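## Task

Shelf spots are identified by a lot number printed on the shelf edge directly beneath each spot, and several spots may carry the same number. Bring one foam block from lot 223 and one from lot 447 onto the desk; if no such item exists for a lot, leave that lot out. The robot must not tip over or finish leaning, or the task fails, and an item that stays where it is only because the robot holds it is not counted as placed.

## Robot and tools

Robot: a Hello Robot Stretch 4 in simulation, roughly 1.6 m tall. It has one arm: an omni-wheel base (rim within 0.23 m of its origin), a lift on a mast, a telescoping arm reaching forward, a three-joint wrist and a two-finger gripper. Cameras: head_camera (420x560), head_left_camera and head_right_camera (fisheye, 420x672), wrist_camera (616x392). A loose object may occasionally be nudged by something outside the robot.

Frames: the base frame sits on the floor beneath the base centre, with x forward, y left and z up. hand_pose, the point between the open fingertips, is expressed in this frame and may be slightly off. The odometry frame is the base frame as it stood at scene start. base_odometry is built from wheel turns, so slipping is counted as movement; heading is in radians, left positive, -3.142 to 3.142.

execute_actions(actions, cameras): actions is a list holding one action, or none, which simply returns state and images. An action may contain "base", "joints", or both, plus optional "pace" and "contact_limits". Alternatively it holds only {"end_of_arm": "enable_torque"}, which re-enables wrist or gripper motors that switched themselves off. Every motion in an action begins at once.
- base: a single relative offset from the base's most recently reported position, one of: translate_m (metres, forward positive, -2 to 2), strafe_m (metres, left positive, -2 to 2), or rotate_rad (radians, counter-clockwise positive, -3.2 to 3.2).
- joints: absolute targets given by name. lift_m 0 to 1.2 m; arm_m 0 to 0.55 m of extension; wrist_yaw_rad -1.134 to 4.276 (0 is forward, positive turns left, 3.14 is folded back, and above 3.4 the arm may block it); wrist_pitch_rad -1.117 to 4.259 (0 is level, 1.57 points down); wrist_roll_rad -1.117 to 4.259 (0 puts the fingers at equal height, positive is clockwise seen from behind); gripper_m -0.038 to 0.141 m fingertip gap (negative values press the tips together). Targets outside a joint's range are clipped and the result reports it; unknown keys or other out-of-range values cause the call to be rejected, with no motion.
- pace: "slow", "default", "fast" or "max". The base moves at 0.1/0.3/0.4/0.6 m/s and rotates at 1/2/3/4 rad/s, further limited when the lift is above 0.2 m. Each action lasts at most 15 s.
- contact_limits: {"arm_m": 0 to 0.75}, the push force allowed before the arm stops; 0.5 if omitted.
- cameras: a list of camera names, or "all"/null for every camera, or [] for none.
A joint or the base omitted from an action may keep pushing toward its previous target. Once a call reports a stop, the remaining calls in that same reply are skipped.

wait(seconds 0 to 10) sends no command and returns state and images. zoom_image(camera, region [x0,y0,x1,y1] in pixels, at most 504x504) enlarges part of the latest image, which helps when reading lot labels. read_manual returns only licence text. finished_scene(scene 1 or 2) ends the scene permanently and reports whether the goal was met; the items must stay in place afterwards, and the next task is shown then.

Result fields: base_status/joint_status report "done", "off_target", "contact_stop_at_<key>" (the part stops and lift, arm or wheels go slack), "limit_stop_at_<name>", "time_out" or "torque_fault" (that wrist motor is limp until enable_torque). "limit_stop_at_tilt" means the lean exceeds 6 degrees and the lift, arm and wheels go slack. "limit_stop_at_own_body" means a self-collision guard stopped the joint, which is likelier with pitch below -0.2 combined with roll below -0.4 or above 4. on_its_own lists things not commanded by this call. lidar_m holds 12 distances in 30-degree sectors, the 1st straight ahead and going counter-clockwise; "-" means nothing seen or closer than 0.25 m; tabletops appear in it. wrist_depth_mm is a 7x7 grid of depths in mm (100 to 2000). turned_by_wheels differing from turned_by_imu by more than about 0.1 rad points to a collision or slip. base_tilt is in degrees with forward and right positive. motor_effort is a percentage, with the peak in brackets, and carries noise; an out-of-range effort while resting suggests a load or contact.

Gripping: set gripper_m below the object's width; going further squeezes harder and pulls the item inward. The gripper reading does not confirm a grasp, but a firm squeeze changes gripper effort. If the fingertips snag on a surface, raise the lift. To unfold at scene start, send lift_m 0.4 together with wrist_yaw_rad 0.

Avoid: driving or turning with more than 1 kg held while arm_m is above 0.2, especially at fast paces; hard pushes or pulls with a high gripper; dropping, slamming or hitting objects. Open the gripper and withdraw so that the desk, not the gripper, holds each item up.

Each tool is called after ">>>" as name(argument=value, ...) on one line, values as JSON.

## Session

>>> execute_actions(actions=[])

Scene clock: 0.00 s.
base_odometry: x=+0.000 y=+0.000 heading=+0.000 (m, m, rad; odometry frame)
turned_by_wheels: +0.000 (rad since the last result)
turned_by_imu: +0.000 (rad since the last result)
base_tilt: forward=-0.1 right=-0.5 (deg)
lidar_m: 0.57 0.60 0.77 1.65 1.68 0.97 0.85 0.85 1.09 2.55 0.99 0.64
base_status: not commanded
joint_positions: lift_m=+0.215 arm_m=+0.000 wrist_yaw_rad=+3.203 wrist_pitch_rad=-0.016 wrist_roll_rad=-0.004 gripper_m=+0.057
joint_status: not commanded
motor_effort: lift_m=+18 arm_m=+0 wrist_yaw_rad=-2 wrist_pitch_rad=-8 wrist_roll_rad=-1 gripper_m=-4 wheel_0=+0 wheel_1=+0 wheel_2=+0 (%)
hand_pose: x=-0.1228 y=+0.0697 z=+0.3978 quat_wxyz=(-0.030, +0.008, -0.002, +1.000) (m; base frame)
wrist_depth_mm: - 133 134 1808 1808 1921 1921 / - 110 135 1308 1756 1863 1863 / - 119 148 1756 1808 1863 1983 / 137 136 1430 1808 1863 1863 1983 / 1661 1708 1397 1756 1808 1921 1863 / 229 1255 201 1205 200 1281 1229 / 226 878 946 - 946 866 917
pictures: head_camera, head_left_camera, head_right_camera, wrist_camera
camera_calibration (this result's frames):
wrist_camera: T_world_to_cam=[[-0.021371, 0.999603, 0.0183417, -0.0893482], [0.0203403, 0.0187768, -0.999617, 0.448786], [-0.999565, -0.0209897, -0.0207335, 0.116581], [0, 0, 0, 1]] pos_world=[0.105492, 0.083333, 0.45267]
Images, in order (width x height): head_camera 420x560, head_left_camera 420x672, head_right_camera 420x672, wrist_camera 616x392.

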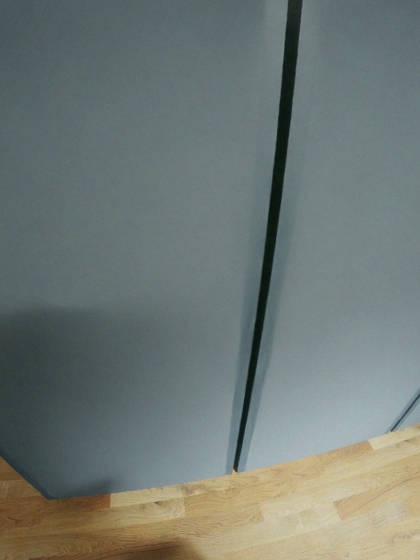

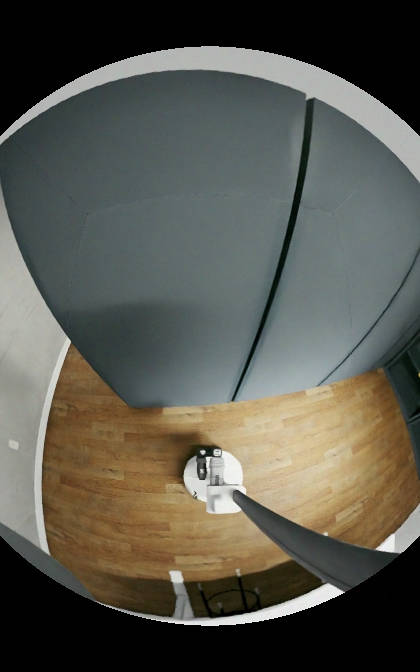

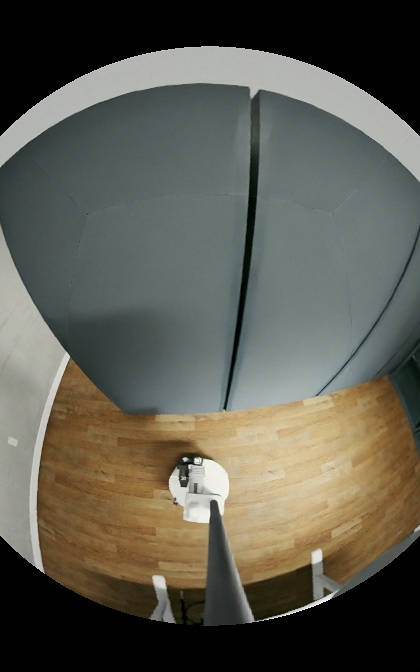

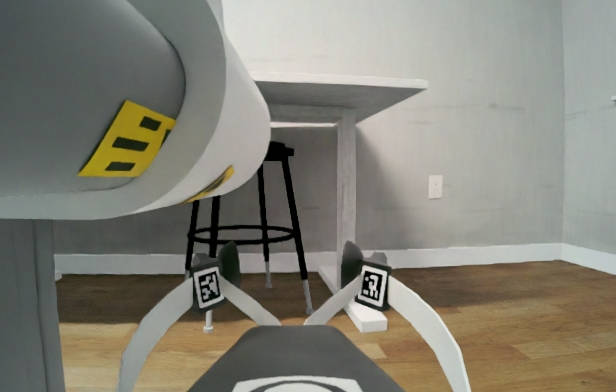

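>>> execute_actions(actions=[{"base":{"rotate_rad":-1.4},"joints":{"lift_m":0.6}}], cameras=[])

>>> execute_actions(actions=[{"joints":{"wrist_yaw_rad":0}}])

Scene clock: 2.80 s.
base_odometry: x=+0.000 y=+0.000 heading=-1.400 (m, m, rad; odometry frame)
turned_by_wheels: -1.400 (rad since the last result)
turned_by_imu: -1.386 (rad since the last result)
base_tilt: forward=+0.0 right=-0.5 (deg)
lidar_m: 2.06 0.82 0.61 0.58 0.63 0.90 1.68 1.74 0.87 0.84 0.88 1.26
base_status: done
joint_positions: lift_m=+0.600 arm_m=+0.000 wrist_yaw_rad=+3.203 wrist_pitch_rad=-0.016 wrist_roll_rad=-0.004 gripper_m=+0.057
joint_status: all done
motor_effort: lift_m=+25(26) arm_m=+0(0) wrist_yaw_rad=-1(2) wrist_pitch_rad=-8(5) wrist_roll_rad=+0(1) gripper_m=-5(2) wheel_0=+1(6) wheel_1=+1(11) wheel_2=-1(6) (%)
hand_pose: x=-0.1228 y=+0.0697 z=+0.7823 quat_wxyz=(-0.030, +0.008, -0.002, +1.000) (m; base frame)
wrist_depth_mm: - 132 134 1756 1708 1756 1756 / - 111 135 1808 1756 1756 1708 / - 120 149 1808 1756 1756 1708 / 136 136 1808 1863 1756 1808 1756 / 1863 1921 1808 1863 1808 1808 1756 / 230 1863 202 1863 200 1863 1808 / 226 1618 1756 - 1808 1618 1661
pictures: none
No camera images: the call's "cameras" was empty. Leave "cameras" out to get every camera's image.

Scene clock: 5.27 s.
base_odometry: x=+0.000 y=+0.000 heading=-1.400 (m, m, rad; odometry frame)
turned_by_wheels: +0.000 (rad since the last result)
turned_by_imu: +0.001 (rad since the last result)
base_tilt: forward=+0.0 right=-0.5 (deg)
lidar_m: 2.07 0.79 0.60 0.57 0.61 0.90 1.67 1.76 0.90 0.84 0.87 1.25
base_status: not commanded
joint_positions: lift_m=+0.600 arm_m=+0.000 wrist_yaw_rad=+0.001 wrist_pitch_rad=-0.016 wrist_roll_rad=-0.004 gripper_m=+0.057
joint_status: all done
motor_effort: lift_m=+25(25) arm_m=+0(1) wrist_yaw_rad=-4(9) wrist_pitch_rad=-5(4) wrist_roll_rad=-2(1) gripper_m=-5(3) wheel_0=+1(1) wheel_1=+1(1) wheel_2=-1(1) (%)
hand_pose: x=+0.4589 y=-0.0873 z=+0.7823 quat_wxyz=(+1.000, -0.002, -0.008, +0.000) (m; base frame)
wrist_depth_mm: 991 1499 - - - - - / 1008 1499 - - - - - / 991 1499 - - - - - / 1025 1537 - - - - - / 1008 1499 - - - - - / 1008 1308 201 - 199 - - / 991 1308 1708 - 1756 1618 1708
pictures: head_camera, head_left_camera, head_right_camera, wrist_camera
camera_calibration (this result's frames):
wrist_camera: T_world_to_cam=[[-0.0390723, -0.999068, 0.0183437, -0.0933853], [-0.0214454, -0.017515, -0.999617, 0.840277], [0.999006, -0.0394507, -0.020741, -0.216067], [0, 0, 0, 1]] pos_world=[0.230224, -0.0871048, 0.837186]
Images, in order (width x height): head_camera 420x560, head_left_camera 420x672, head_right_camera 420x672, wrist_camera 616x392.

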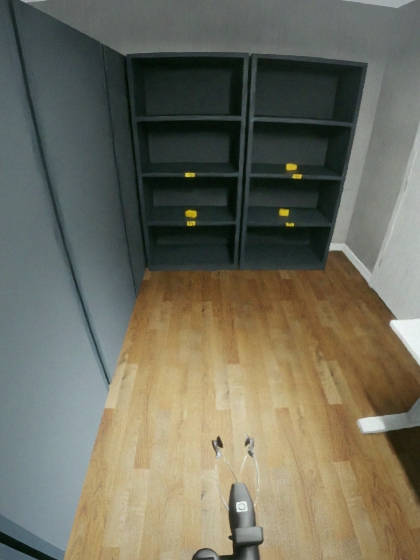

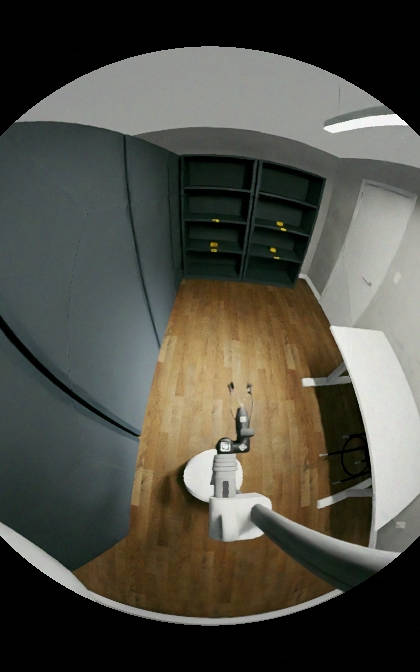

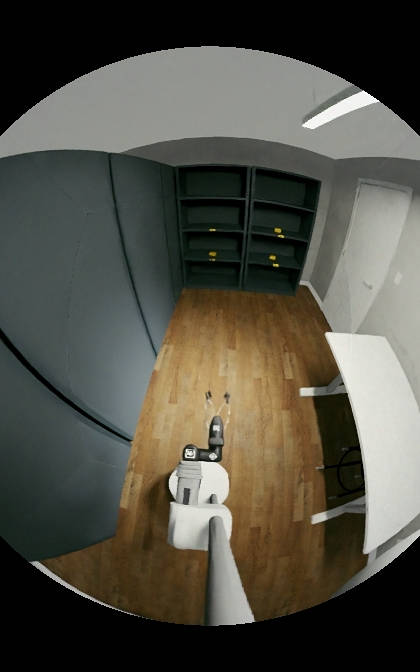

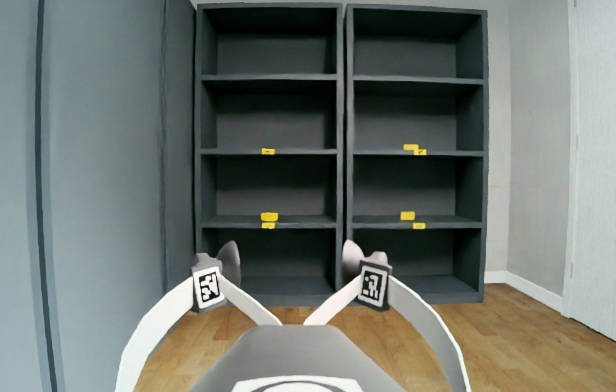

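>>> execute_actions(actions=[{"base":{"translate_m":1.15},"pace":"fast"}], cameras=["wrist_camera","head_camera"])

>>> zoom_image(camera="wrist_camera", region=[150, 60, 616, 300])

Scene clock: 10.00 s.
base_odometry: x=+0.196 y=-1.133 heading=-1.400 (m, m, rad; odometry frame)
turned_by_wheels: +0.000 (rad since the last result)
turned_by_imu: +0.006 (rad since the last result)
base_tilt: forward=-0.1 right=-0.5 (deg)
lidar_m: 1.39 0.74 0.54 0.53 0.59 0.82 2.86 1.26 0.91 0.92 1.78 1.45
base_status: done
joint_positions: lift_m=+0.600 arm_m=+0.000 wrist_yaw_rad=+0.000 wrist_pitch_rad=-0.016 wrist_roll_rad=-0.004 gripper_m=+0.057
joint_status: not commanded
motor_effort: lift_m=+24(25) arm_m=+0(0) wrist_yaw_rad=-2(2) wrist_pitch_rad=-5(5) wrist_roll_rad=-2(1) gripper_m=-5(1) wheel_0=+0(9) wheel_1=+1(9) wheel_2=+1(13) (%)
hand_pose: x=+0.4589 y=-0.0874 z=+0.7824 quat_wxyz=(+1.000, -0.002, -0.008, +0.000) (m; base frame)
wrist_depth_mm: 904 1182 1537 1576 1366 1499 1499 / 931 1229 1618 1661 1464 1661 1661 / 946 1205 1661 1661 1281 1661 1576 / 946 1255 1661 1661 1499 1708 1661 / 931 1205 1336 1464 1229 1430 1499 / 931 1182 201 1661 200 1708 1661 / 917 1182 1576 - 1308 1464 1499
pictures: head_camera, wrist_camera
camera_calibration (this result's frames):
wrist_camera: T_world_to_cam=[[-0.0394521, -0.999053, 0.0183434, -0.0933212], [-0.021452, -0.0175066, -0.999617, 0.840322], [0.998991, -0.0398305, -0.020741, -0.216064], [0, 0, 0, 1]] pos_world=[0.230191, -0.0871276, 0.83723]
Images, in order (width x height): head_camera 420x560, wrist_camera 616x392.

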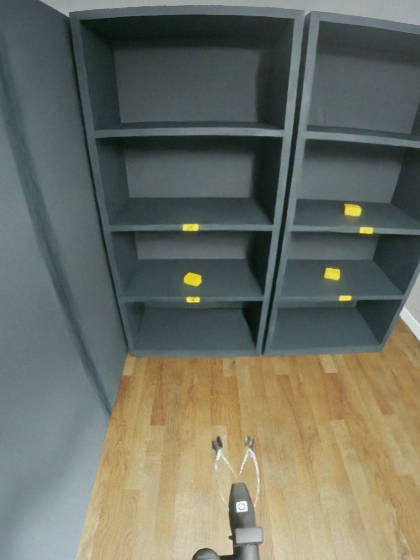

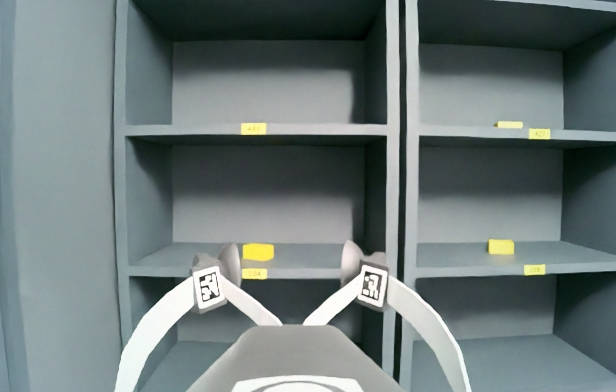

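Region (150, 60, 616, 300) of wrist_camera's 616x392 image, scaled by 1.082; it fills the top 260 rows of this view, and the rest is white.

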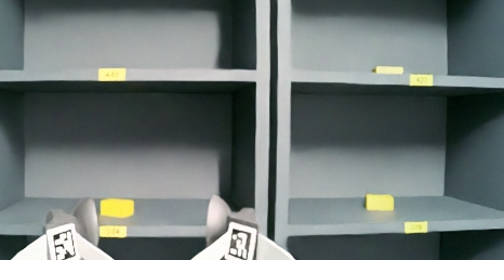

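Unreadable; get closer and centre.

>>> execute_actions(actions=[{"base":{"strafe_m":-0.3},"joints":{"lift_m":0.5}}], cameras=[])

>>> execute_actions(actions=[{"base":{"translate_m":0.3}}], cameras=["wrist_camera"])

>>> zoom_image(camera="wrist_camera", region=[60, 20, 560, 300])

Scene clock: 12.67 s.
base_odometry: x=-0.100 y=-1.184 heading=-1.400 (m, m, rad; odometry frame)
turned_by_wheels: +0.000 (rad since the last result)
turned_by_imu: +0.000 (rad since the last result)
base_tilt: forward=+0.0 right=-0.5 (deg)
lidar_m: 1.39 1.16 0.87 0.83 0.89 1.28 2.86 0.84 0.62 0.81 1.41 1.41
base_status: done
joint_positions: lift_m=+0.500 arm_m=+0.000 wrist_yaw_rad=+0.000 wrist_pitch_rad=-0.016 wrist_roll_rad=-0.004 gripper_m=+0.057
joint_status: all done
motor_effort: lift_m=+14(24) arm_m=+0(0) wrist_yaw_rad=-3(1) wrist_pitch_rad=-5(5) wrist_roll_rad=+0(0) gripper_m=-3(3) wheel_0=+0(10) wheel_1=-2(12) wheel_2=+1(4) (%)
hand_pose: x=+0.4589 y=-0.0874 z=+0.6832 quat_wxyz=(+1.000, -0.002, -0.008, +0.000) (m; base frame)
wrist_depth_mm: 1255 1618 1618 1618 1576 1618 1281 / 1205 1618 1576 1281 1618 1576 1255 / 1281 1618 1618 1618 1661 1618 1366 / 1281 1661 1618 1618 1618 1708 1336 / 1229 1661 1336 1397 1397 1618 1308 / 1255 1618 201 1229 200 1661 1308 / 1255 1229 1366 - 1397 1255 1308
pictures: none
No camera images: the call's "cameras" was empty. Leave "cameras" out to get every camera's image.

Scene clock: 15.13 s.
base_odometry: x=-0.048 y=-1.480 heading=-1.399 (m, m, rad; odometry frame)
turned_by_wheels: +0.001 (rad since the last result)
turned_by_imu: +0.002 (rad since the last result)
base_tilt: forward=+0.0 right=-0.5 (deg)
lidar_m: 1.08 1.15 0.86 0.81 0.89 1.27 3.18 0.83 0.76 1.36 1.48 1.13
base_status: done
joint_positions: lift_m=+0.500 arm_m=+0.000 wrist_yaw_rad=+0.000 wrist_pitch_rad=-0.016 wrist_roll_rad=-0.004 gripper_m=+0.057
joint_status: not commanded
motor_effort: lift_m=+15(15) arm_m=+0(0) wrist_yaw_rad=-3(1) wrist_pitch_rad=-6(7) wrist_roll_rad=+0(2) gripper_m=-4(2) wheel_0=+3(7) wheel_1=+3(8) wheel_2=+2(8) (%)
hand_pose: x=+0.4589 y=-0.0874 z=+0.6832 quat_wxyz=(+1.000, -0.002, -0.008, +0.000) (m; base frame)
wrist_depth_mm: 1229 1308 1336 904 1308 1308 1308 / 1008 1042 1060 878 1060 1025 1060 / 1255 1336 1336 904 1308 1336 1281 / 1255 1336 1336 891 1336 1336 1308 / 1098 1042 976 891 1138 1098 1138 / 1229 1366 201 891 199 1366 1308 / 1229 1255 1366 - 1366 1255 1255
pictures: wrist_camera
camera_calibration (this result's frames):
wrist_camera: T_world_to_cam=[[-0.0394632, -0.999053, 0.0183436, -0.0914996], [-0.0214522, -0.0175066, -0.999617, 0.741148], [0.998991, -0.0398416, -0.020741, -0.218121], [0, 0, 0, 1]] pos_world=[0.23019, -0.0871282, 0.738018]
Images, in order (width x height): wrist_camera 616x392.

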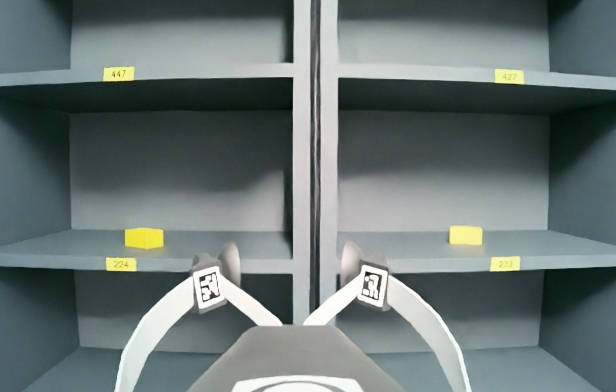

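Region (60, 20, 560, 300) of wrist_camera's 616x392 image, scaled by 1.008; it fills the top 282 rows of this view, and the rest is white.

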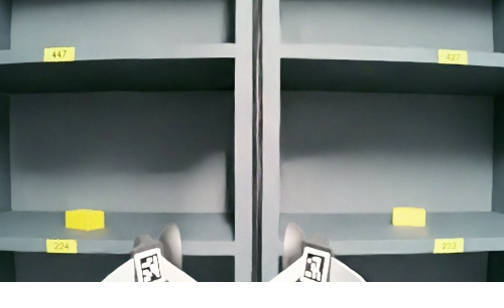

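>>> zoom_image(camera="wrist_camera", region=[440, 215, 560, 285])

Region (440, 215, 560, 285) of wrist_camera's 616x392 image, scaled by 4.200; it fills the top 294 rows of this view, and the rest is white.

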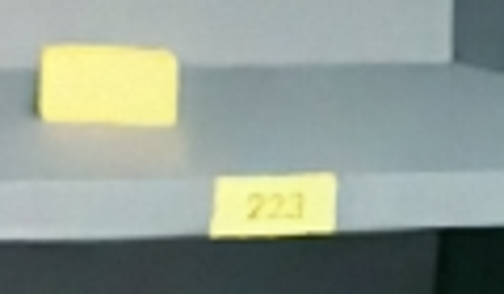

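>>> execute_actions(actions=[{"base":{"strafe_m":-0.44},"joints":{"lift_m":0.43,"gripper_m":0.14}}], cameras=[])

>>> execute_actions(actions=[{"base":{"translate_m":0.4}}], cameras=["wrist_camera"])

Scene clock: 18.50 s.
base_odometry: x=-0.482 y=-1.555 heading=-1.399 (m, m, rad; odometry frame)
turned_by_wheels: +0.000 (rad since the last result)
turned_by_imu: +0.001 (rad since the last result)
base_tilt: forward=+0.0 right=-0.4 (deg)
lidar_m: 1.05 1.15 1.32 1.25 1.32 1.91 0.61 0.50 0.71 0.90 1.03 1.09
base_status: done
joint_positions: lift_m=+0.430 arm_m=+0.000 wrist_yaw_rad=+0.000 wrist_pitch_rad=-0.016 wrist_roll_rad=-0.004 gripper_m=+0.140
joint_status: all done
motor_effort: lift_m=+14(14) arm_m=-1(0) wrist_yaw_rad=-2(1) wrist_pitch_rad=-4(5) wrist_roll_rad=-2(1) gripper_m=-1(3) wheel_0=+1(10) wheel_1=+0(11) wheel_2=+1(1) (%)
hand_pose: x=+0.4589 y=-0.0874 z=+0.6132 quat_wxyz=(+1.000, -0.002, -0.008, +0.000) (m; base frame)
wrist_depth_mm: 842 842 1008 1078 1098 878 1281 / 1160 854 1229 1229 1205 976 1336 / 1308 854 1308 1308 1308 1042 1281 / 1308 866 1336 1336 1336 1060 1336 / 1336 866 1255 1308 904 904 1281 / 1336 917 1255 1336 1366 960 1308 / 1160 904 1160 - 1229 1078 1255
pictures: none
No camera images: the call's "cameras" was empty. Leave "cameras" out to get every camera's image.

Scene clock: 21.33 s.
base_odometry: x=-0.413 y=-1.949 heading=-1.399 (m, m, rad; odometry frame)
turned_by_wheels: +0.000 (rad since the last result)
turned_by_imu: +0.003 (rad since the last result)
base_tilt: forward=+0.0 right=-0.5 (deg)
lidar_m: 0.65 0.72 1.03 1.24 1.32 1.90 0.91 0.94 0.97 0.96 1.00 0.70
base_status: done
joint_positions: lift_m=+0.430 arm_m=+0.000 wrist_yaw_rad=+0.000 wrist_pitch_rad=-0.016 wrist_roll_rad=-0.004 gripper_m=+0.140
joint_status: not commanded
motor_effort: lift_m=+14(14) arm_m=+0(0) wrist_yaw_rad=-3(3) wrist_pitch_rad=-5(5) wrist_roll_rad=-1(1) gripper_m=-1(0) wheel_0=+1(7) wheel_1=+2(7) wheel_2=+0(10) (%)
hand_pose: x=+0.4589 y=-0.0874 z=+0.6132 quat_wxyz=(+1.000, -0.002, -0.008, +0.000) (m; base frame)
wrist_depth_mm: 492 683 778 798 778 750 691 / 496 723 904 904 917 917 699 / 500 741 917 904 917 917 707 / 500 741 917 931 917 917 707 / 473 603 640 647 647 627 621 / 473 473 477 473 931 477 654 / 488 732 931 - 931 946 699
pictures: wrist_camera
camera_calibration (this result's frames):
wrist_camera: T_world_to_cam=[[-0.0394649, -0.999053, 0.0183434, -0.090215], [-0.0214521, -0.0175064, -0.999617, 0.671168], [0.998991, -0.0398433, -0.0207409, -0.219573], [0, 0, 0, 1]] pos_world=[0.230189, -0.0871283, 0.668011]
Images, in order (width x height): wrist_camera 616x392.

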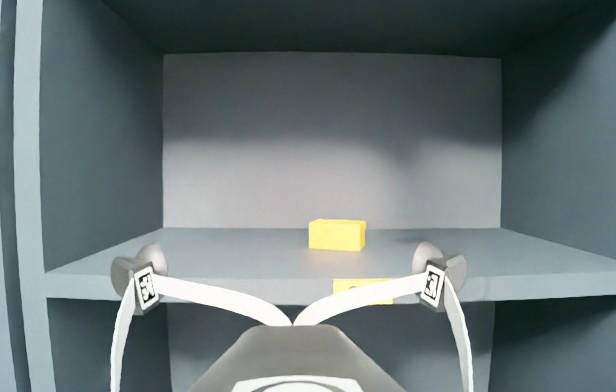

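>>> execute_actions(actions=[{"base":{"strafe_m":-0.075},"joints":{"lift_m":0.5,"arm_m":0.0}}], cameras=["wrist_camera"])

>>> execute_actions(actions=[{"joints":{"lift_m":0.412,"arm_m":0.25}}], cameras=["wrist_camera"])

Scene clock: 23.20 s.
base_odometry: x=-0.487 y=-1.962 heading=-1.399 (m, m, rad; odometry frame)
turned_by_wheels: +0.000 (rad since the last result)
turned_by_imu: +0.000 (rad since the last result)
base_tilt: forward=+0.0 right=-0.5 (deg)
lidar_m: 0.65 0.72 1.05 1.31 1.39 2.03 0.88 0.90 0.89 0.88 0.97 0.67
base_status: done
joint_positions: lift_m=+0.500 arm_m=+0.000 wrist_yaw_rad=+0.000 wrist_pitch_rad=-0.016 wrist_roll_rad=-0.004 gripper_m=+0.140
joint_status: all done
motor_effort: lift_m=+25(27) arm_m=+3(4) wrist_yaw_rad=-2(4) wrist_pitch_rad=-4(2) wrist_roll_rad=+0(0) gripper_m=-1(0) wheel_0=+0(7) wheel_1=-1(12) wheel_2=+0(1) (%)
hand_pose: x=+0.4589 y=-0.0874 z=+0.6824 quat_wxyz=(+1.000, -0.002, -0.008, +0.000) (m; base frame)
wrist_depth_mm: 559 580 591 603 591 569 564 / 603 820 904 904 904 798 597 / 615 917 904 917 917 866 609 / 609 904 931 917 917 866 603 / 609 778 931 931 931 798 603 / 535 473 477 484 484 512 544 / 569 707 477 - 480 723 559
pictures: wrist_camera
camera_calibration (this result's frames):
wrist_camera: T_world_to_cam=[[-0.0394652, -0.999053, 0.0183434, -0.0914842], [-0.0214522, -0.0175064, -0.999617, 0.740333], [0.998991, -0.0398436, -0.020741, -0.218138], [0, 0, 0, 1]] pos_world=[0.230189, -0.0871284, 0.737203]
Images, in order (width x height): wrist_camera 616x392.

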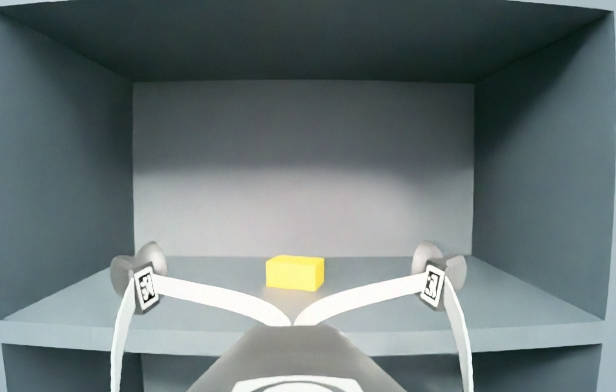

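Scene clock: 25.07 s.
base_odometry: x=-0.487 y=-1.962 heading=-1.399 (m, m, rad; odometry frame)
turned_by_wheels: +0.000 (rad since the last result)
turned_by_imu: +0.001 (rad since the last result)
base_tilt: forward=+0.0 right=-0.5 (deg)
lidar_m: 0.66 0.71 1.03 1.30 1.41 2.01 0.89 0.91 0.89 0.89 0.93 0.66
base_status: not commanded
joint_positions: lift_m=+0.412 arm_m=+0.249 wrist_yaw_rad=+0.000 wrist_pitch_rad=-0.016 wrist_roll_rad=-0.004 gripper_m=+0.140
joint_status: all done
motor_effort: lift_m=+14(21) arm_m=+8(9) wrist_yaw_rad=-2(0) wrist_pitch_rad=-7(5) wrist_roll_rad=-1(1) gripper_m=-1(0) wheel_0=+0(0) wheel_1=-1(1) wheel_2=-1(0) (%)
hand_pose: x=+0.7079 y=-0.0874 z=+0.5952 quat_wxyz=(+1.000, -0.002, -0.008, +0.000) (m; base frame)
wrist_depth_mm: 574 647 654 654 654 654 609 / 585 654 654 661 661 668 621 / 591 661 668 668 668 668 615 / 591 668 668 676 676 668 621 / 517 525 535 413 544 530 525 / 294 262 265 267 267 283 300 / 221 221 229 - 230 224 -
pictures: wrist_camera
camera_calibration (this result's frames):
wrist_camera: T_world_to_cam=[[-0.0394783, -0.999052, 0.0183457, -0.0800554], [-0.0215082, -0.0175061, -0.999615, 0.658575], [0.998989, -0.0398577, -0.0207967, -0.468636], [0, 0, 0, 1]] pos_world=[0.479166, -0.0871292, 0.650044]
Images, in order (width x height): wrist_camera 616x392.

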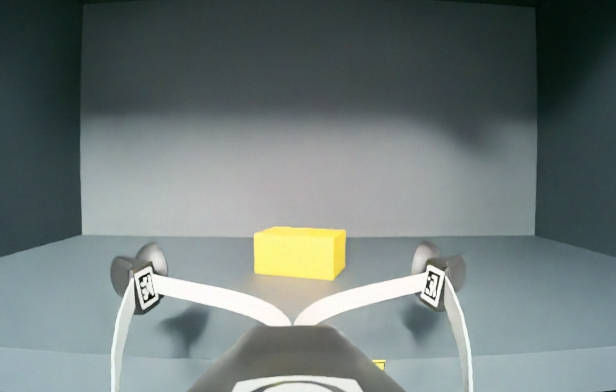

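>>> execute_actions(actions=[{"joints":{"arm_m":0.44}}], cameras=["wrist_camera"])

>>> execute_actions(actions=[{"joints":{"gripper_m":0.04}}], cameras=[])

>>> execute_actions(actions=[{"joints":{"lift_m":0.44}}], cameras=["wrist_camera"])

>>> execute_actions(actions=[{"joints":{"arm_m":0.0},"base":{"translate_m":-0.15}}], cameras=["wrist_camera","head_camera"])

Scene clock: 27.30 s.
base_odometry: x=-0.487 y=-1.962 heading=-1.399 (m, m, rad; odometry frame)
turned_by_wheels: +0.000 (rad since the last result)
turned_by_imu: +0.001 (rad since the last result)
base_tilt: forward=-0.1 right=-0.4 (deg)
lidar_m: 0.64 0.69 1.04 1.33 1.42 1.99 0.88 0.92 0.90 0.89 0.95 0.69
base_status: not commanded
joint_positions: lift_m=+0.412 arm_m=+0.439 wrist_yaw_rad=+0.000 wrist_pitch_rad=-0.016 wrist_roll_rad=-0.004 gripper_m=+0.140
joint_status: all done
motor_effort: lift_m=+14(14) arm_m=+8(9) wrist_yaw_rad=-1(0) wrist_pitch_rad=-3(2) wrist_roll_rad=-2(1) gripper_m=+1(2) wheel_0=+0(0) wheel_1=-1(1) wheel_2=+0(1) (%)
hand_pose: x=+0.8979 y=-0.0874 z=+0.5952 quat_wxyz=(+1.000, -0.002, -0.008, +0.000) (m; base frame)
wrist_depth_mm: 466 469 469 469 473 469 469 / 469 469 473 473 473 480 473 / 473 473 473 473 477 480 477 / 477 480 480 480 484 484 484 / 480 477 480 484 484 488 488 / 294 262 231 211 210 282 300 / 218 211 229 - 216 214 -
pictures: wrist_camera
camera_calibration (this result's frames):
wrist_camera: T_world_to_cam=[[-0.0394903, -0.999052, 0.0183423, -0.0725453], [-0.0214227, -0.0175059, -0.999617, 0.66261], [0.99899, -0.0398682, -0.0207111, -0.658493], [0, 0, 0, 1]] pos_world=[0.669158, -0.0871298, 0.650049]
Images, in order (width x height): wrist_camera 616x392.

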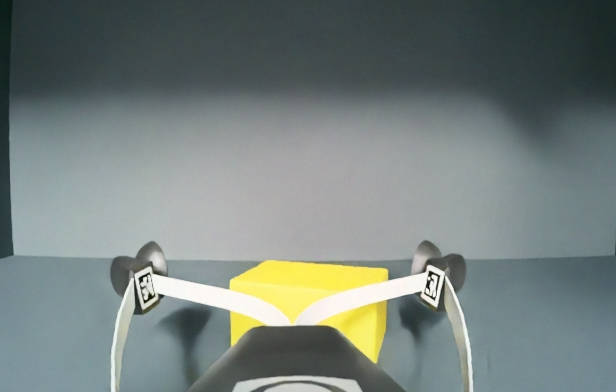

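Scene clock: 29.30 s.
base_odometry: x=-0.487 y=-1.962 heading=-1.399 (m, m, rad; odometry frame)
turned_by_wheels: +0.000 (rad since the last result)
turned_by_imu: +0.001 (rad since the last result)
base_tilt: forward=+0.0 right=-0.4 (deg)
lidar_m: 0.65 0.72 1.03 1.32 1.42 1.98 0.88 0.90 0.88 0.89 0.93 0.68
base_status: not commanded
joint_positions: lift_m=+0.412 arm_m=+0.439 wrist_yaw_rad=+0.000 wrist_pitch_rad=-0.017 wrist_roll_rad=-0.004 gripper_m=+0.040
joint_status: all done
motor_effort: lift_m=+14(14) arm_m=+9(8) wrist_yaw_rad=-1(2) wrist_pitch_rad=-1(7) wrist_roll_rad=+0(0) gripper_m=-23(24) wheel_0=+0(0) wheel_1=-1(1) wheel_2=-1(1) (%)
hand_pose: x=+0.8979 y=-0.0874 z=+0.5954 quat_wxyz=(+1.000, -0.002, -0.008, +0.000) (m; base frame)
wrist_depth_mm: 466 469 469 469 469 473 473 / 466 469 473 469 477 477 477 / 473 477 473 477 477 477 480 / 480 480 480 484 480 484 484 / 484 484 480 484 488 488 484 / 296 256 223 208 199 304 303 / 220 212 229 - 230 213 -
pictures: none
No camera images: the call's "cameras" was empty. Leave "cameras" out to get every camera's image.

Scene clock: 30.20 s.
base_odometry: x=-0.487 y=-1.962 heading=-1.399 (m, m, rad; odometry frame)
turned_by_wheels: +0.000 (rad since the last result)
turned_by_imu: +0.000 (rad since the last result)
base_tilt: forward=+0.0 right=-0.5 (deg)
lidar_m: 0.66 0.71 1.01 1.31 1.42 1.98 0.88 0.93 0.90 0.88 0.95 0.67
base_status: not commanded
joint_positions: lift_m=+0.440 arm_m=+0.439 wrist_yaw_rad=+0.000 wrist_pitch_rad=-0.016 wrist_roll_rad=-0.004 gripper_m=+0.040
joint_status: all done
motor_effort: lift_m=+25(28) arm_m=+8(8) wrist_yaw_rad=-1(1) wrist_pitch_rad=-8(6) wrist_roll_rad=-1(2) gripper_m=-22(22) wheel_0=+0(0) wheel_1=-1(1) wheel_2=-1(0) (%)
hand_pose: x=+0.8979 y=-0.0874 z=+0.6223 quat_wxyz=(+1.000, -0.002, -0.008, +0.000) (m; base frame)
wrist_depth_mm: 469 469 469 469 469 473 469 / 473 473 477 473 473 473 477 / 477 477 477 477 480 477 480 / 477 477 480 480 480 480 484 / 484 484 480 484 488 488 488 / 366 181 223 209 199 375 375 / 273 263 267 - 286 264 273
pictures: wrist_camera
camera_calibration (this result's frames):
wrist_camera: T_world_to_cam=[[-0.0394872, -0.999052, 0.0183484, -0.0730484], [-0.0215782, -0.0175059, -0.999614, 0.689817], [0.998987, -0.0398679, -0.0208664, -0.657836], [0, 0, 0, 1]] pos_world=[0.66917, -0.0871298, 0.677164]
Images, in order (width x height): wrist_camera 616x392.

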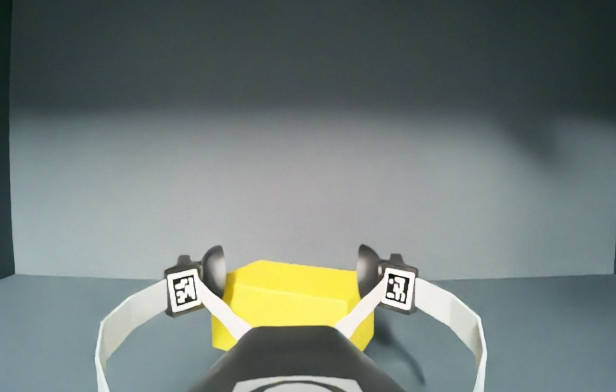

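Scene clock: 32.60 s.
base_odometry: x=-0.513 y=-1.814 heading=-1.399 (m, m, rad; odometry frame)
turned_by_wheels: +0.000 (rad since the last result)
turned_by_imu: +0.000 (rad since the last result)
base_tilt: forward=+0.0 right=-0.4 (deg)
lidar_m: 0.80 0.86 1.26 1.32 1.40 2.01 0.74 0.76 0.87 0.85 0.95 0.84
base_status: done
joint_positions: lift_m=+0.440 arm_m=+0.001 wrist_yaw_rad=+0.000 wrist_pitch_rad=-0.015 wrist_roll_rad=-0.004 gripper_m=+0.040
joint_status: all done
motor_effort: lift_m=+24(25) arm_m=-8(9) wrist_yaw_rad=-3(1) wrist_pitch_rad=-6(8) wrist_roll_rad=-2(2) gripper_m=-22(21) wheel_0=-1(7) wheel_1=-3(8) wheel_2=+0(8) (%)
hand_pose: x=+0.4608 y=-0.0875 z=+0.6222 quat_wxyz=(+1.000, -0.002, -0.008, +0.000) (m; base frame)
wrist_depth_mm: 621 723 750 759 759 707 621 / 634 904 1042 1060 1042 842 621 / 621 917 1060 1060 1060 842 647 / 634 917 1060 1078 1060 854 654 / 621 661 676 691 683 676 627 / 627 181 223 208 213 723 878 / 640 891 1098 - 1098 759 866
pictures: head_camera, wrist_camera
camera_calibration (this result's frames):
wrist_camera: T_world_to_cam=[[-0.0396854, -0.999043, 0.0183681, -0.0902836], [-0.0220778, -0.0175014, -0.999603, 0.680481], [0.998968, -0.0400751, -0.0213621, -0.220943], [0, 0, 0, 1]] pos_world=[0.232156, -0.0871422, 0.677149]
Images, in order (width x height): head_camera 420x560, wrist_camera 616x392.

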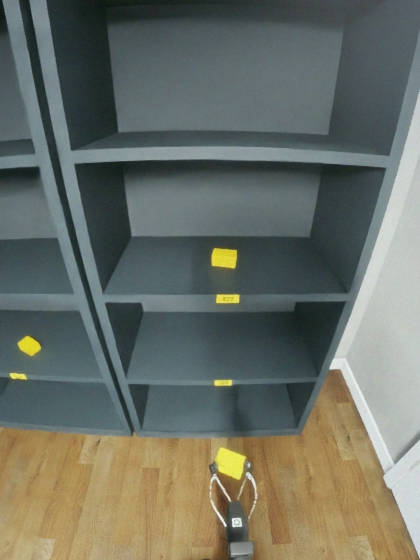

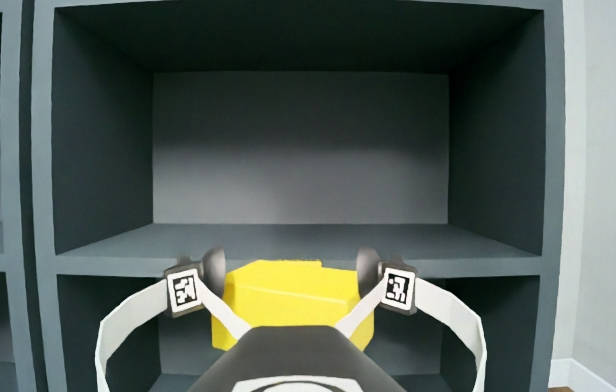

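Grasp skewed but holds. Check label by lowering.

>>> execute_actions(actions=[{"joints":{"lift_m":0.33}}], cameras=["wrist_camera"])

Scene clock: 34.27 s.
base_odometry: x=-0.513 y=-1.814 heading=-1.399 (m, m, rad; odometry frame)
turned_by_wheels: +0.000 (rad since the last result)
turned_by_imu: +0.001 (rad since the last result)
base_tilt: forward=+0.0 right=-0.5 (deg)
lidar_m: 0.81 0.84 1.25 1.33 1.39 1.99 0.75 0.76 0.92 0.86 0.95 0.84
base_status: not commanded
joint_positions: lift_m=+0.330 arm_m=+0.001 wrist_yaw_rad=+0.000 wrist_pitch_rad=-0.015 wrist_roll_rad=-0.004 gripper_m=+0.040
joint_status: all done
motor_effort: lift_m=+14(21) arm_m=-8(9) wrist_yaw_rad=-1(0) wrist_pitch_rad=-8(8) wrist_roll_rad=-1(1) gripper_m=-22(22) wheel_0=-1(1) wheel_1=-3(3) wheel_2=+0(0) (%)
hand_pose: x=+0.4608 y=-0.0875 z=+0.5130 quat_wxyz=(+1.000, -0.002, -0.008, +0.000) (m; base frame)
wrist_depth_mm: 621 891 1025 1025 1042 831 621 / 627 917 1042 1042 1042 831 621 / 621 931 1060 1060 1078 842 647 / 621 798 1060 1060 1078 732 654 / 634 917 1078 1078 1078 854 640 / 627 181 224 209 214 732 866 / 647 891 960 - 1025 768 842
pictures: wrist_camera
camera_calibration (this result's frames):
wrist_camera: T_world_to_cam=[[-0.0396856, -0.999043, 0.0183679, -0.0882787], [-0.0220733, -0.0175013, -0.999603, 0.571381], [0.998968, -0.0400753, -0.0213577, -0.223277], [0, 0, 0, 1]] pos_world=[0.232155, -0.0871422, 0.568007]
Images, in order (width x height): wrist_camera 616x392.

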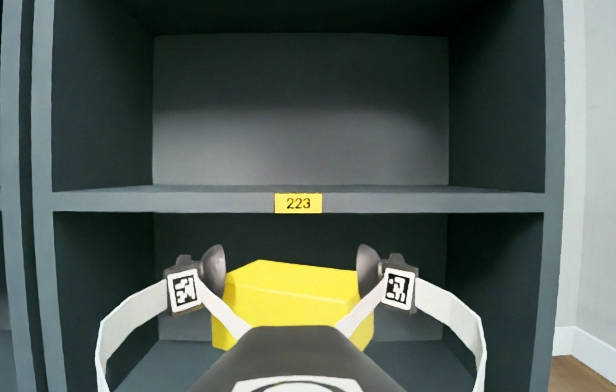

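>>> execute_actions(actions=[{"joints":{"lift_m":0.7}}], cameras=[])

>>> execute_actions(actions=[{"base":{"rotate_rad":-2.9}}])

Scene clock: 37.10 s.
base_odometry: x=-0.513 y=-1.814 heading=-1.399 (m, m, rad; odometry frame)
turned_by_wheels: +0.000 (rad since the last result)
turned_by_imu: +0.001 (rad since the last result)
base_tilt: forward=+0.0 right=-0.5 (deg)
lidar_m: 0.81 0.87 1.24 1.32 1.42 2.04 0.74 0.76 0.91 0.84 0.94 0.84
base_status: not commanded
joint_positions: lift_m=+0.700 arm_m=+0.001 wrist_yaw_rad=+0.000 wrist_pitch_rad=-0.015 wrist_roll_rad=-0.004 gripper_m=+0.040
joint_status: all done
motor_effort: lift_m=+25(26) arm_m=-8(8) wrist_yaw_rad=+0(2) wrist_pitch_rad=-8(7) wrist_roll_rad=-1(0) gripper_m=-22(21) wheel_0=-1(1) wheel_1=-3(3) wheel_2=+0(0) (%)
hand_pose: x=+0.4608 y=-0.0875 z=+0.8822 quat_wxyz=(+1.000, -0.002, -0.008, +0.000) (m; base frame)
wrist_depth_mm: 621 891 1042 1060 1042 831 621 / 627 917 1060 1060 1042 842 627 / 621 788 866 820 831 732 627 / 634 931 1078 1060 1078 854 654 / 640 917 1060 1078 1098 842 647 / 627 181 222 208 214 732 878 / 647 759 778 - 831 723 891
pictures: none
No camera images: the call's "cameras" was empty. Leave "cameras" out to get every camera's image.

Scene clock: 39.83 s.
base_odometry: x=-0.513 y=-1.814 heading=+1.984 (m, m, rad; odometry frame)
turned_by_wheels: -2.900 (rad since the last result)
turned_by_imu: -2.872 (rad since the last result)
base_tilt: forward=-0.1 right=-0.4 (deg)
lidar_m: 0.74 0.84 0.85 0.89 0.95 0.83 0.82 0.97 1.33 1.33 1.56 3.39
base_status: done
joint_positions: lift_m=+0.700 arm_m=+0.001 wrist_yaw_rad=+0.000 wrist_pitch_rad=-0.015 wrist_roll_rad=-0.004 gripper_m=+0.040
joint_status: not commanded
motor_effort: lift_m=+24(24) arm_m=-8(9) wrist_yaw_rad=-1(2) wrist_pitch_rad=-8(7) wrist_roll_rad=-1(1) gripper_m=-21(22) wheel_0=+1(8) wheel_1=+2(10) wheel_2=+0(6) (%)
hand_pose: x=+0.4609 y=-0.0874 z=+0.8822 quat_wxyz=(+1.000, -0.002, -0.008, +0.000) (m; base frame)
wrist_depth_mm: 1042 1366 - - - - - / 1042 1366 - - - - - / 1060 1397 - - - - - / 1078 1397 - - - - - / 976 1025 1025 1060 - - - / 691 181 223 208 199 - - / 1042 960 1756 - 1983 1756 1808
pictures: head_camera, head_left_camera, head_right_camera, wrist_camera
camera_calibration (this result's frames):
wrist_camera: T_world_to_cam=[[-0.0395064, -0.99905, 0.0183744, -0.0950967], [-0.0220703, -0.0175119, -0.999603, 0.940448], [0.998976, -0.0398962, -0.0213575, -0.215401], [0, 0, 0, 1]] pos_world=[0.232179, -0.0871311, 0.937221]
Images, in order (width x height): head_camera 420x560, head_left_camera 420x672, head_right_camera 420x672, wrist_camera 616x392.

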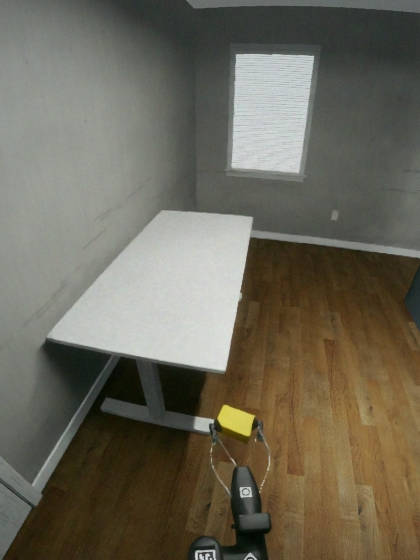

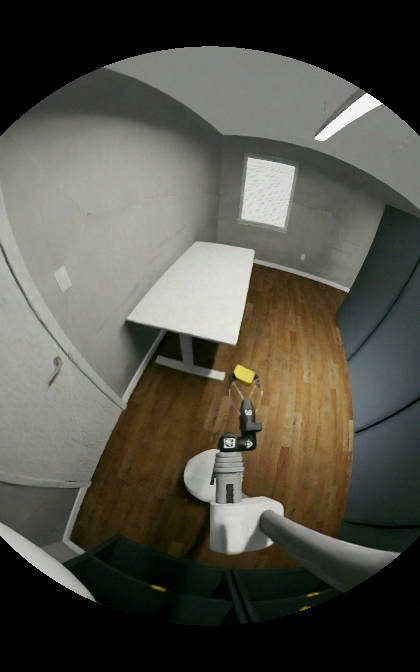

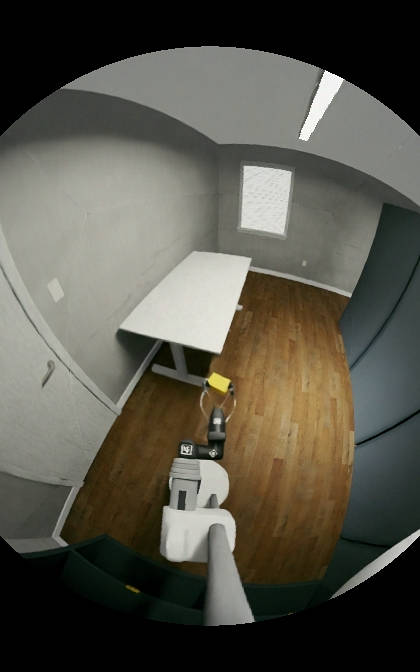

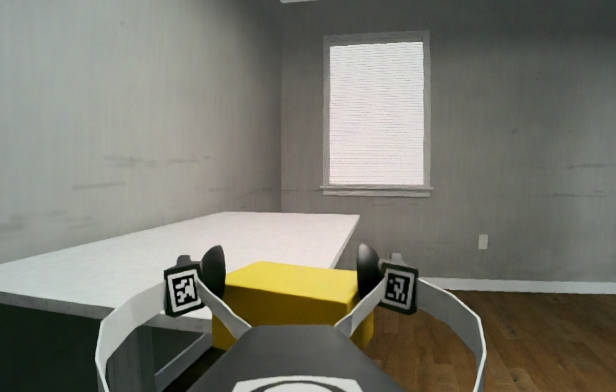

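>>> execute_actions(actions=[{"base":{"strafe_m":0.33}}], cameras=[])

>>> execute_actions(actions=[{"base":{"translate_m":0.15},"joints":{"arm_m":0.42}}], cameras=["head_camera","wrist_camera"])

Scene clock: 42.87 s.
base_odometry: x=-0.815 y=-1.947 heading=+1.984 (m, m, rad; odometry frame)
turned_by_wheels: +0.000 (rad since the last result)
turned_by_imu: +0.002 (rad since the last result)
base_tilt: forward=+0.0 right=-0.4 (deg)
lidar_m: 0.80 0.66 0.56 0.57 0.67 0.73 0.73 0.87 1.56 1.63 1.94 0.80
base_status: done
joint_positions: lift_m=+0.700 arm_m=+0.001 wrist_yaw_rad=+0.000 wrist_pitch_rad=-0.015 wrist_roll_rad=-0.004 gripper_m=+0.040
joint_status: not commanded
motor_effort: lift_m=+24(24) arm_m=-8(9) wrist_yaw_rad=+0(1) wrist_pitch_rad=-7(7) wrist_roll_rad=+0(1) gripper_m=-23(21) wheel_0=-1(10) wheel_1=+1(10) wheel_2=+0(1) (%)
hand_pose: x=+0.4609 y=-0.0874 z=+0.8822 quat_wxyz=(+1.000, -0.002, -0.008, +0.000) (m; base frame)
wrist_depth_mm: 699 904 1397 - - - - / 699 931 1430 - - - - / 707 931 1397 - - - - / 715 946 1464 - - - - / 715 904 1042 1042 1042 - - / 707 181 222 209 199 647 - / 699 946 1205 - 1863 1863 1808
pictures: none
No camera images: the call's "cameras" was empty. Leave "cameras" out to get every camera's image.

Scene clock: 45.20 s.
base_odometry: x=-0.875 y=-1.809 heading=+1.985 (m, m, rad; odometry frame)
turned_by_wheels: +0.000 (rad since the last result)
turned_by_imu: +0.002 (rad since the last result)
base_tilt: forward=+0.0 right=-0.5 (deg)
lidar_m: 0.66 0.62 0.47 0.52 0.65 0.88 0.88 1.02 1.67 1.68 2.00 0.66
base_status: done
joint_positions: lift_m=+0.700 arm_m=+0.419 wrist_yaw_rad=+0.000 wrist_pitch_rad=-0.015 wrist_roll_rad=-0.004 gripper_m=+0.040
joint_status: all done
motor_effort: lift_m=+24(24) arm_m=+8(10) wrist_yaw_rad=-2(1) wrist_pitch_rad=-7(8) wrist_roll_rad=-1(1) gripper_m=-20(22) wheel_0=+1(6) wheel_1=+3(7) wheel_2=+1(10) (%)
hand_pose: x=+0.8779 y=-0.0874 z=+0.8823 quat_wxyz=(+1.000, -0.002, -0.008, +0.000) (m; base frame)
wrist_depth_mm: 521 691 1060 - - - - / 525 691 1060 - - - - / 535 707 1098 - - - - / 539 699 1098 - - - - / 535 707 891 1042 1025 1025 - / 535 181 223 209 199 580 574 / 418 402 413 - 439 407 421
pictures: head_camera, wrist_camera
camera_calibration (this result's frames):
wrist_camera: T_world_to_cam=[[-0.0394639, -0.999052, 0.0183648, -0.0786384], [-0.0218202, -0.0175131, -0.999609, 0.949509], [0.998983, -0.0398491, -0.0211084, -0.632215], [0, 0, 0, 1]] pos_world=[0.649187, -0.0871283, 0.937236]
Images, in order (width x height): head_camera 420x560, wrist_camera 616x392.

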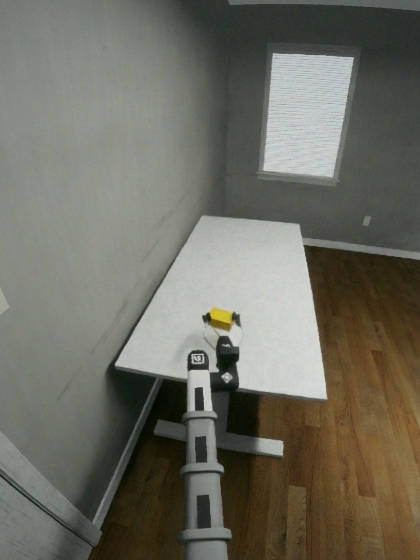

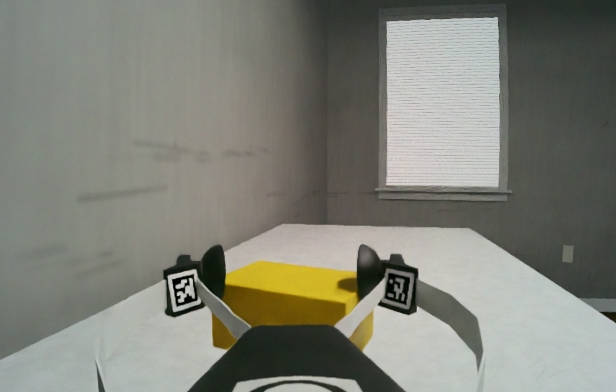

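>>> execute_actions(actions=[{"joints":{"lift_m":0.606}}], cameras=["wrist_camera"])

>>> execute_actions(actions=[{"joints":{"gripper_m":0.14}}], cameras=["wrist_camera"])

>>> execute_actions(actions=[{"joints":{"arm_m":0}}], cameras=["head_camera","head_right_camera"])

Scene clock: 46.93 s.
base_odometry: x=-0.875 y=-1.809 heading=+1.985 (m, m, rad; odometry frame)
turned_by_wheels: +0.000 (rad since the last result)
turned_by_imu: +0.001 (rad since the last result)
base_tilt: forward=+0.0 right=-0.5 (deg)
lidar_m: 0.72 0.64 0.48 0.53 0.64 0.89 0.88 1.04 1.66 1.67 2.01 0.66
base_status: not commanded
joint_positions: lift_m=+0.606 arm_m=+0.419 wrist_yaw_rad=+0.000 wrist_pitch_rad=-0.015 wrist_roll_rad=-0.004 gripper_m=+0.040
joint_status: all done
motor_effort: lift_m=+14(23) arm_m=+8(8) wrist_yaw_rad=-2(2) wrist_pitch_rad=-6(7) wrist_roll_rad=-1(0) gripper_m=-21(21) wheel_0=+1(1) wheel_1=+3(3) wheel_2=+2(2) (%)
hand_pose: x=+0.8779 y=-0.0874 z=+0.7891 quat_wxyz=(+1.000, -0.002, -0.008, +0.000) (m; base frame)
wrist_depth_mm: 521 683 1060 - - - - / 525 699 1060 - - - - / 535 707 1078 - - - - / 539 707 1025 1708 - - - / 517 559 574 580 574 569 559 / 314 181 223 209 199 320 319 / 233 224 234 - 244 226 -
pictures: wrist_camera
camera_calibration (this result's frames):
wrist_camera: T_world_to_cam=[[-0.0394639, -0.999052, 0.0183645, -0.076926], [-0.0218202, -0.0175128, -0.999609, 0.856324], [0.998983, -0.0398492, -0.0211084, -0.634186], [0, 0, 0, 1]] pos_world=[0.64919, -0.0871283, 0.844014]
Images, in order (width x height): wrist_camera 616x392.

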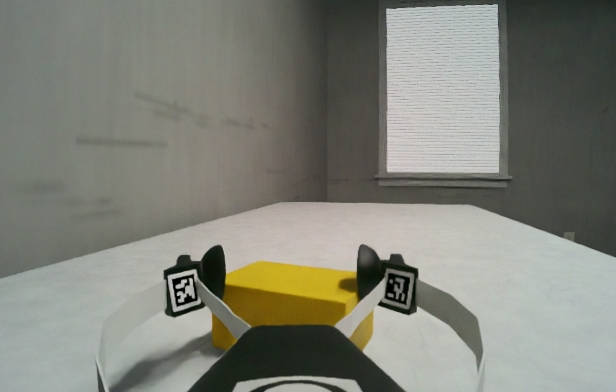

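Scene clock: 48.93 s.
base_odometry: x=-0.875 y=-1.809 heading=+1.985 (m, m, rad; odometry frame)
turned_by_wheels: +0.000 (rad since the last result)
turned_by_imu: +0.001 (rad since the last result)
base_tilt: forward=-0.1 right=-0.4 (deg)
lidar_m: 0.71 0.64 0.48 0.52 0.63 0.87 0.88 1.02 1.67 1.69 1.99 0.65
base_status: not commanded
joint_positions: lift_m=+0.606 arm_m=+0.419 wrist_yaw_rad=+0.000 wrist_pitch_rad=-0.015 wrist_roll_rad=-0.004 gripper_m=+0.140
joint_status: all done
motor_effort: lift_m=+14(14) arm_m=+8(8) wrist_yaw_rad=-1(0) wrist_pitch_rad=-8(7) wrist_roll_rad=-1(0) gripper_m=+0(22) wheel_0=+1(1) wheel_1=+3(3) wheel_2=+2(2) (%)
hand_pose: x=+0.8779 y=-0.0874 z=+0.7891 quat_wxyz=(+1.000, -0.002, -0.008, +0.000) (m; base frame)
wrist_depth_mm: 521 691 1060 - - - - / 525 699 1042 - - - - / 535 707 1078 - - - - / 539 707 1025 1708 - - - / 512 559 574 574 580 569 559 / 314 278 240 204 247 301 319 / 234 226 242 - 244 228 -
pictures: wrist_camera
camera_calibration (this result's frames):
wrist_camera: T_world_to_cam=[[-0.0394643, -0.999052, 0.0183645, -0.0769258], [-0.0218203, -0.0175128, -0.999609, 0.856324], [0.998983, -0.0398495, -0.0211085, -0.634186], [0, 0, 0, 1]] pos_world=[0.649191, -0.0871283, 0.844014]
Images, in order (width x height): wrist_camera 616x392.

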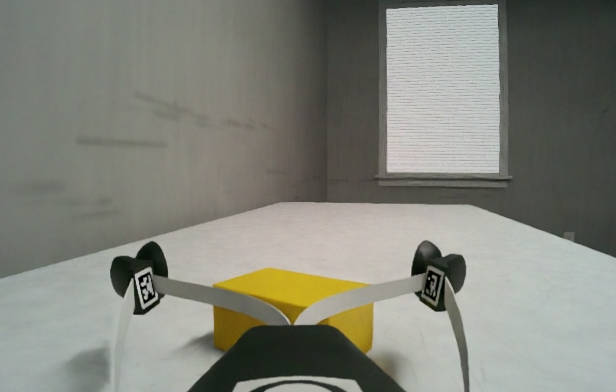

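Scene clock: 51.27 s.
base_odometry: x=-0.875 y=-1.809 heading=+1.985 (m, m, rad; odometry frame)
turned_by_wheels: +0.000 (rad since the last result)
turned_by_imu: +0.001 (rad since the last result)
base_tilt: forward=-0.1 right=-0.4 (deg)
lidar_m: 0.67 0.64 0.46 0.53 0.63 0.88 0.87 1.03 1.67 1.69 2.00 0.65
base_status: not commanded
joint_positions: lift_m=+0.606 arm_m=+0.001 wrist_yaw_rad=+0.000 wrist_pitch_rad=-0.016 wrist_roll_rad=-0.004 gripper_m=+0.140
joint_status: all done
motor_effort: lift_m=+14(14) arm_m=-9(11) wrist_yaw_rad=+1(1) wrist_pitch_rad=-6(7) wrist_roll_rad=-1(0) gripper_m=+0(0) wheel_0=+1(1) wheel_1=+3(3) wheel_2=+2(2) (%)
hand_pose: x=+0.4608 y=-0.0874 z=+0.7891 quat_wxyz=(+1.000, -0.002, -0.008, +0.000) (m; base frame)
wrist_depth_mm: 647 854 1308 - - - - / 661 866 1308 - - - - / 668 878 1336 - - - - / 661 878 1255 - - - - / 609 569 591 591 591 574 - / 661 788 484 449 1499 418 1983 / 661 866 1160 - 1661 1618 1708
pictures: head_camera, head_right_camera
Images, in order (width x height): head_camera 420x560, head_right_camera 420x672.

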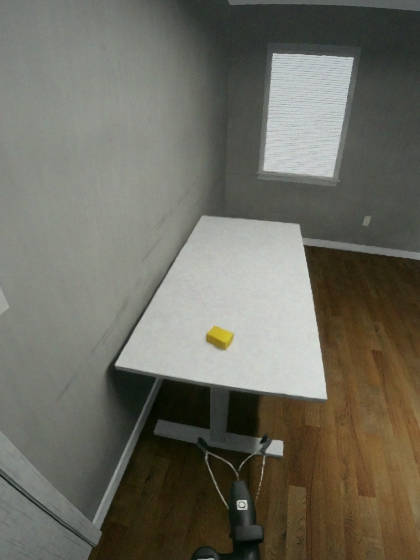

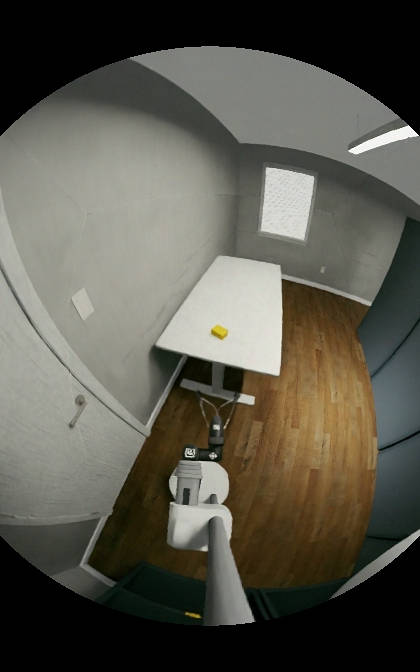

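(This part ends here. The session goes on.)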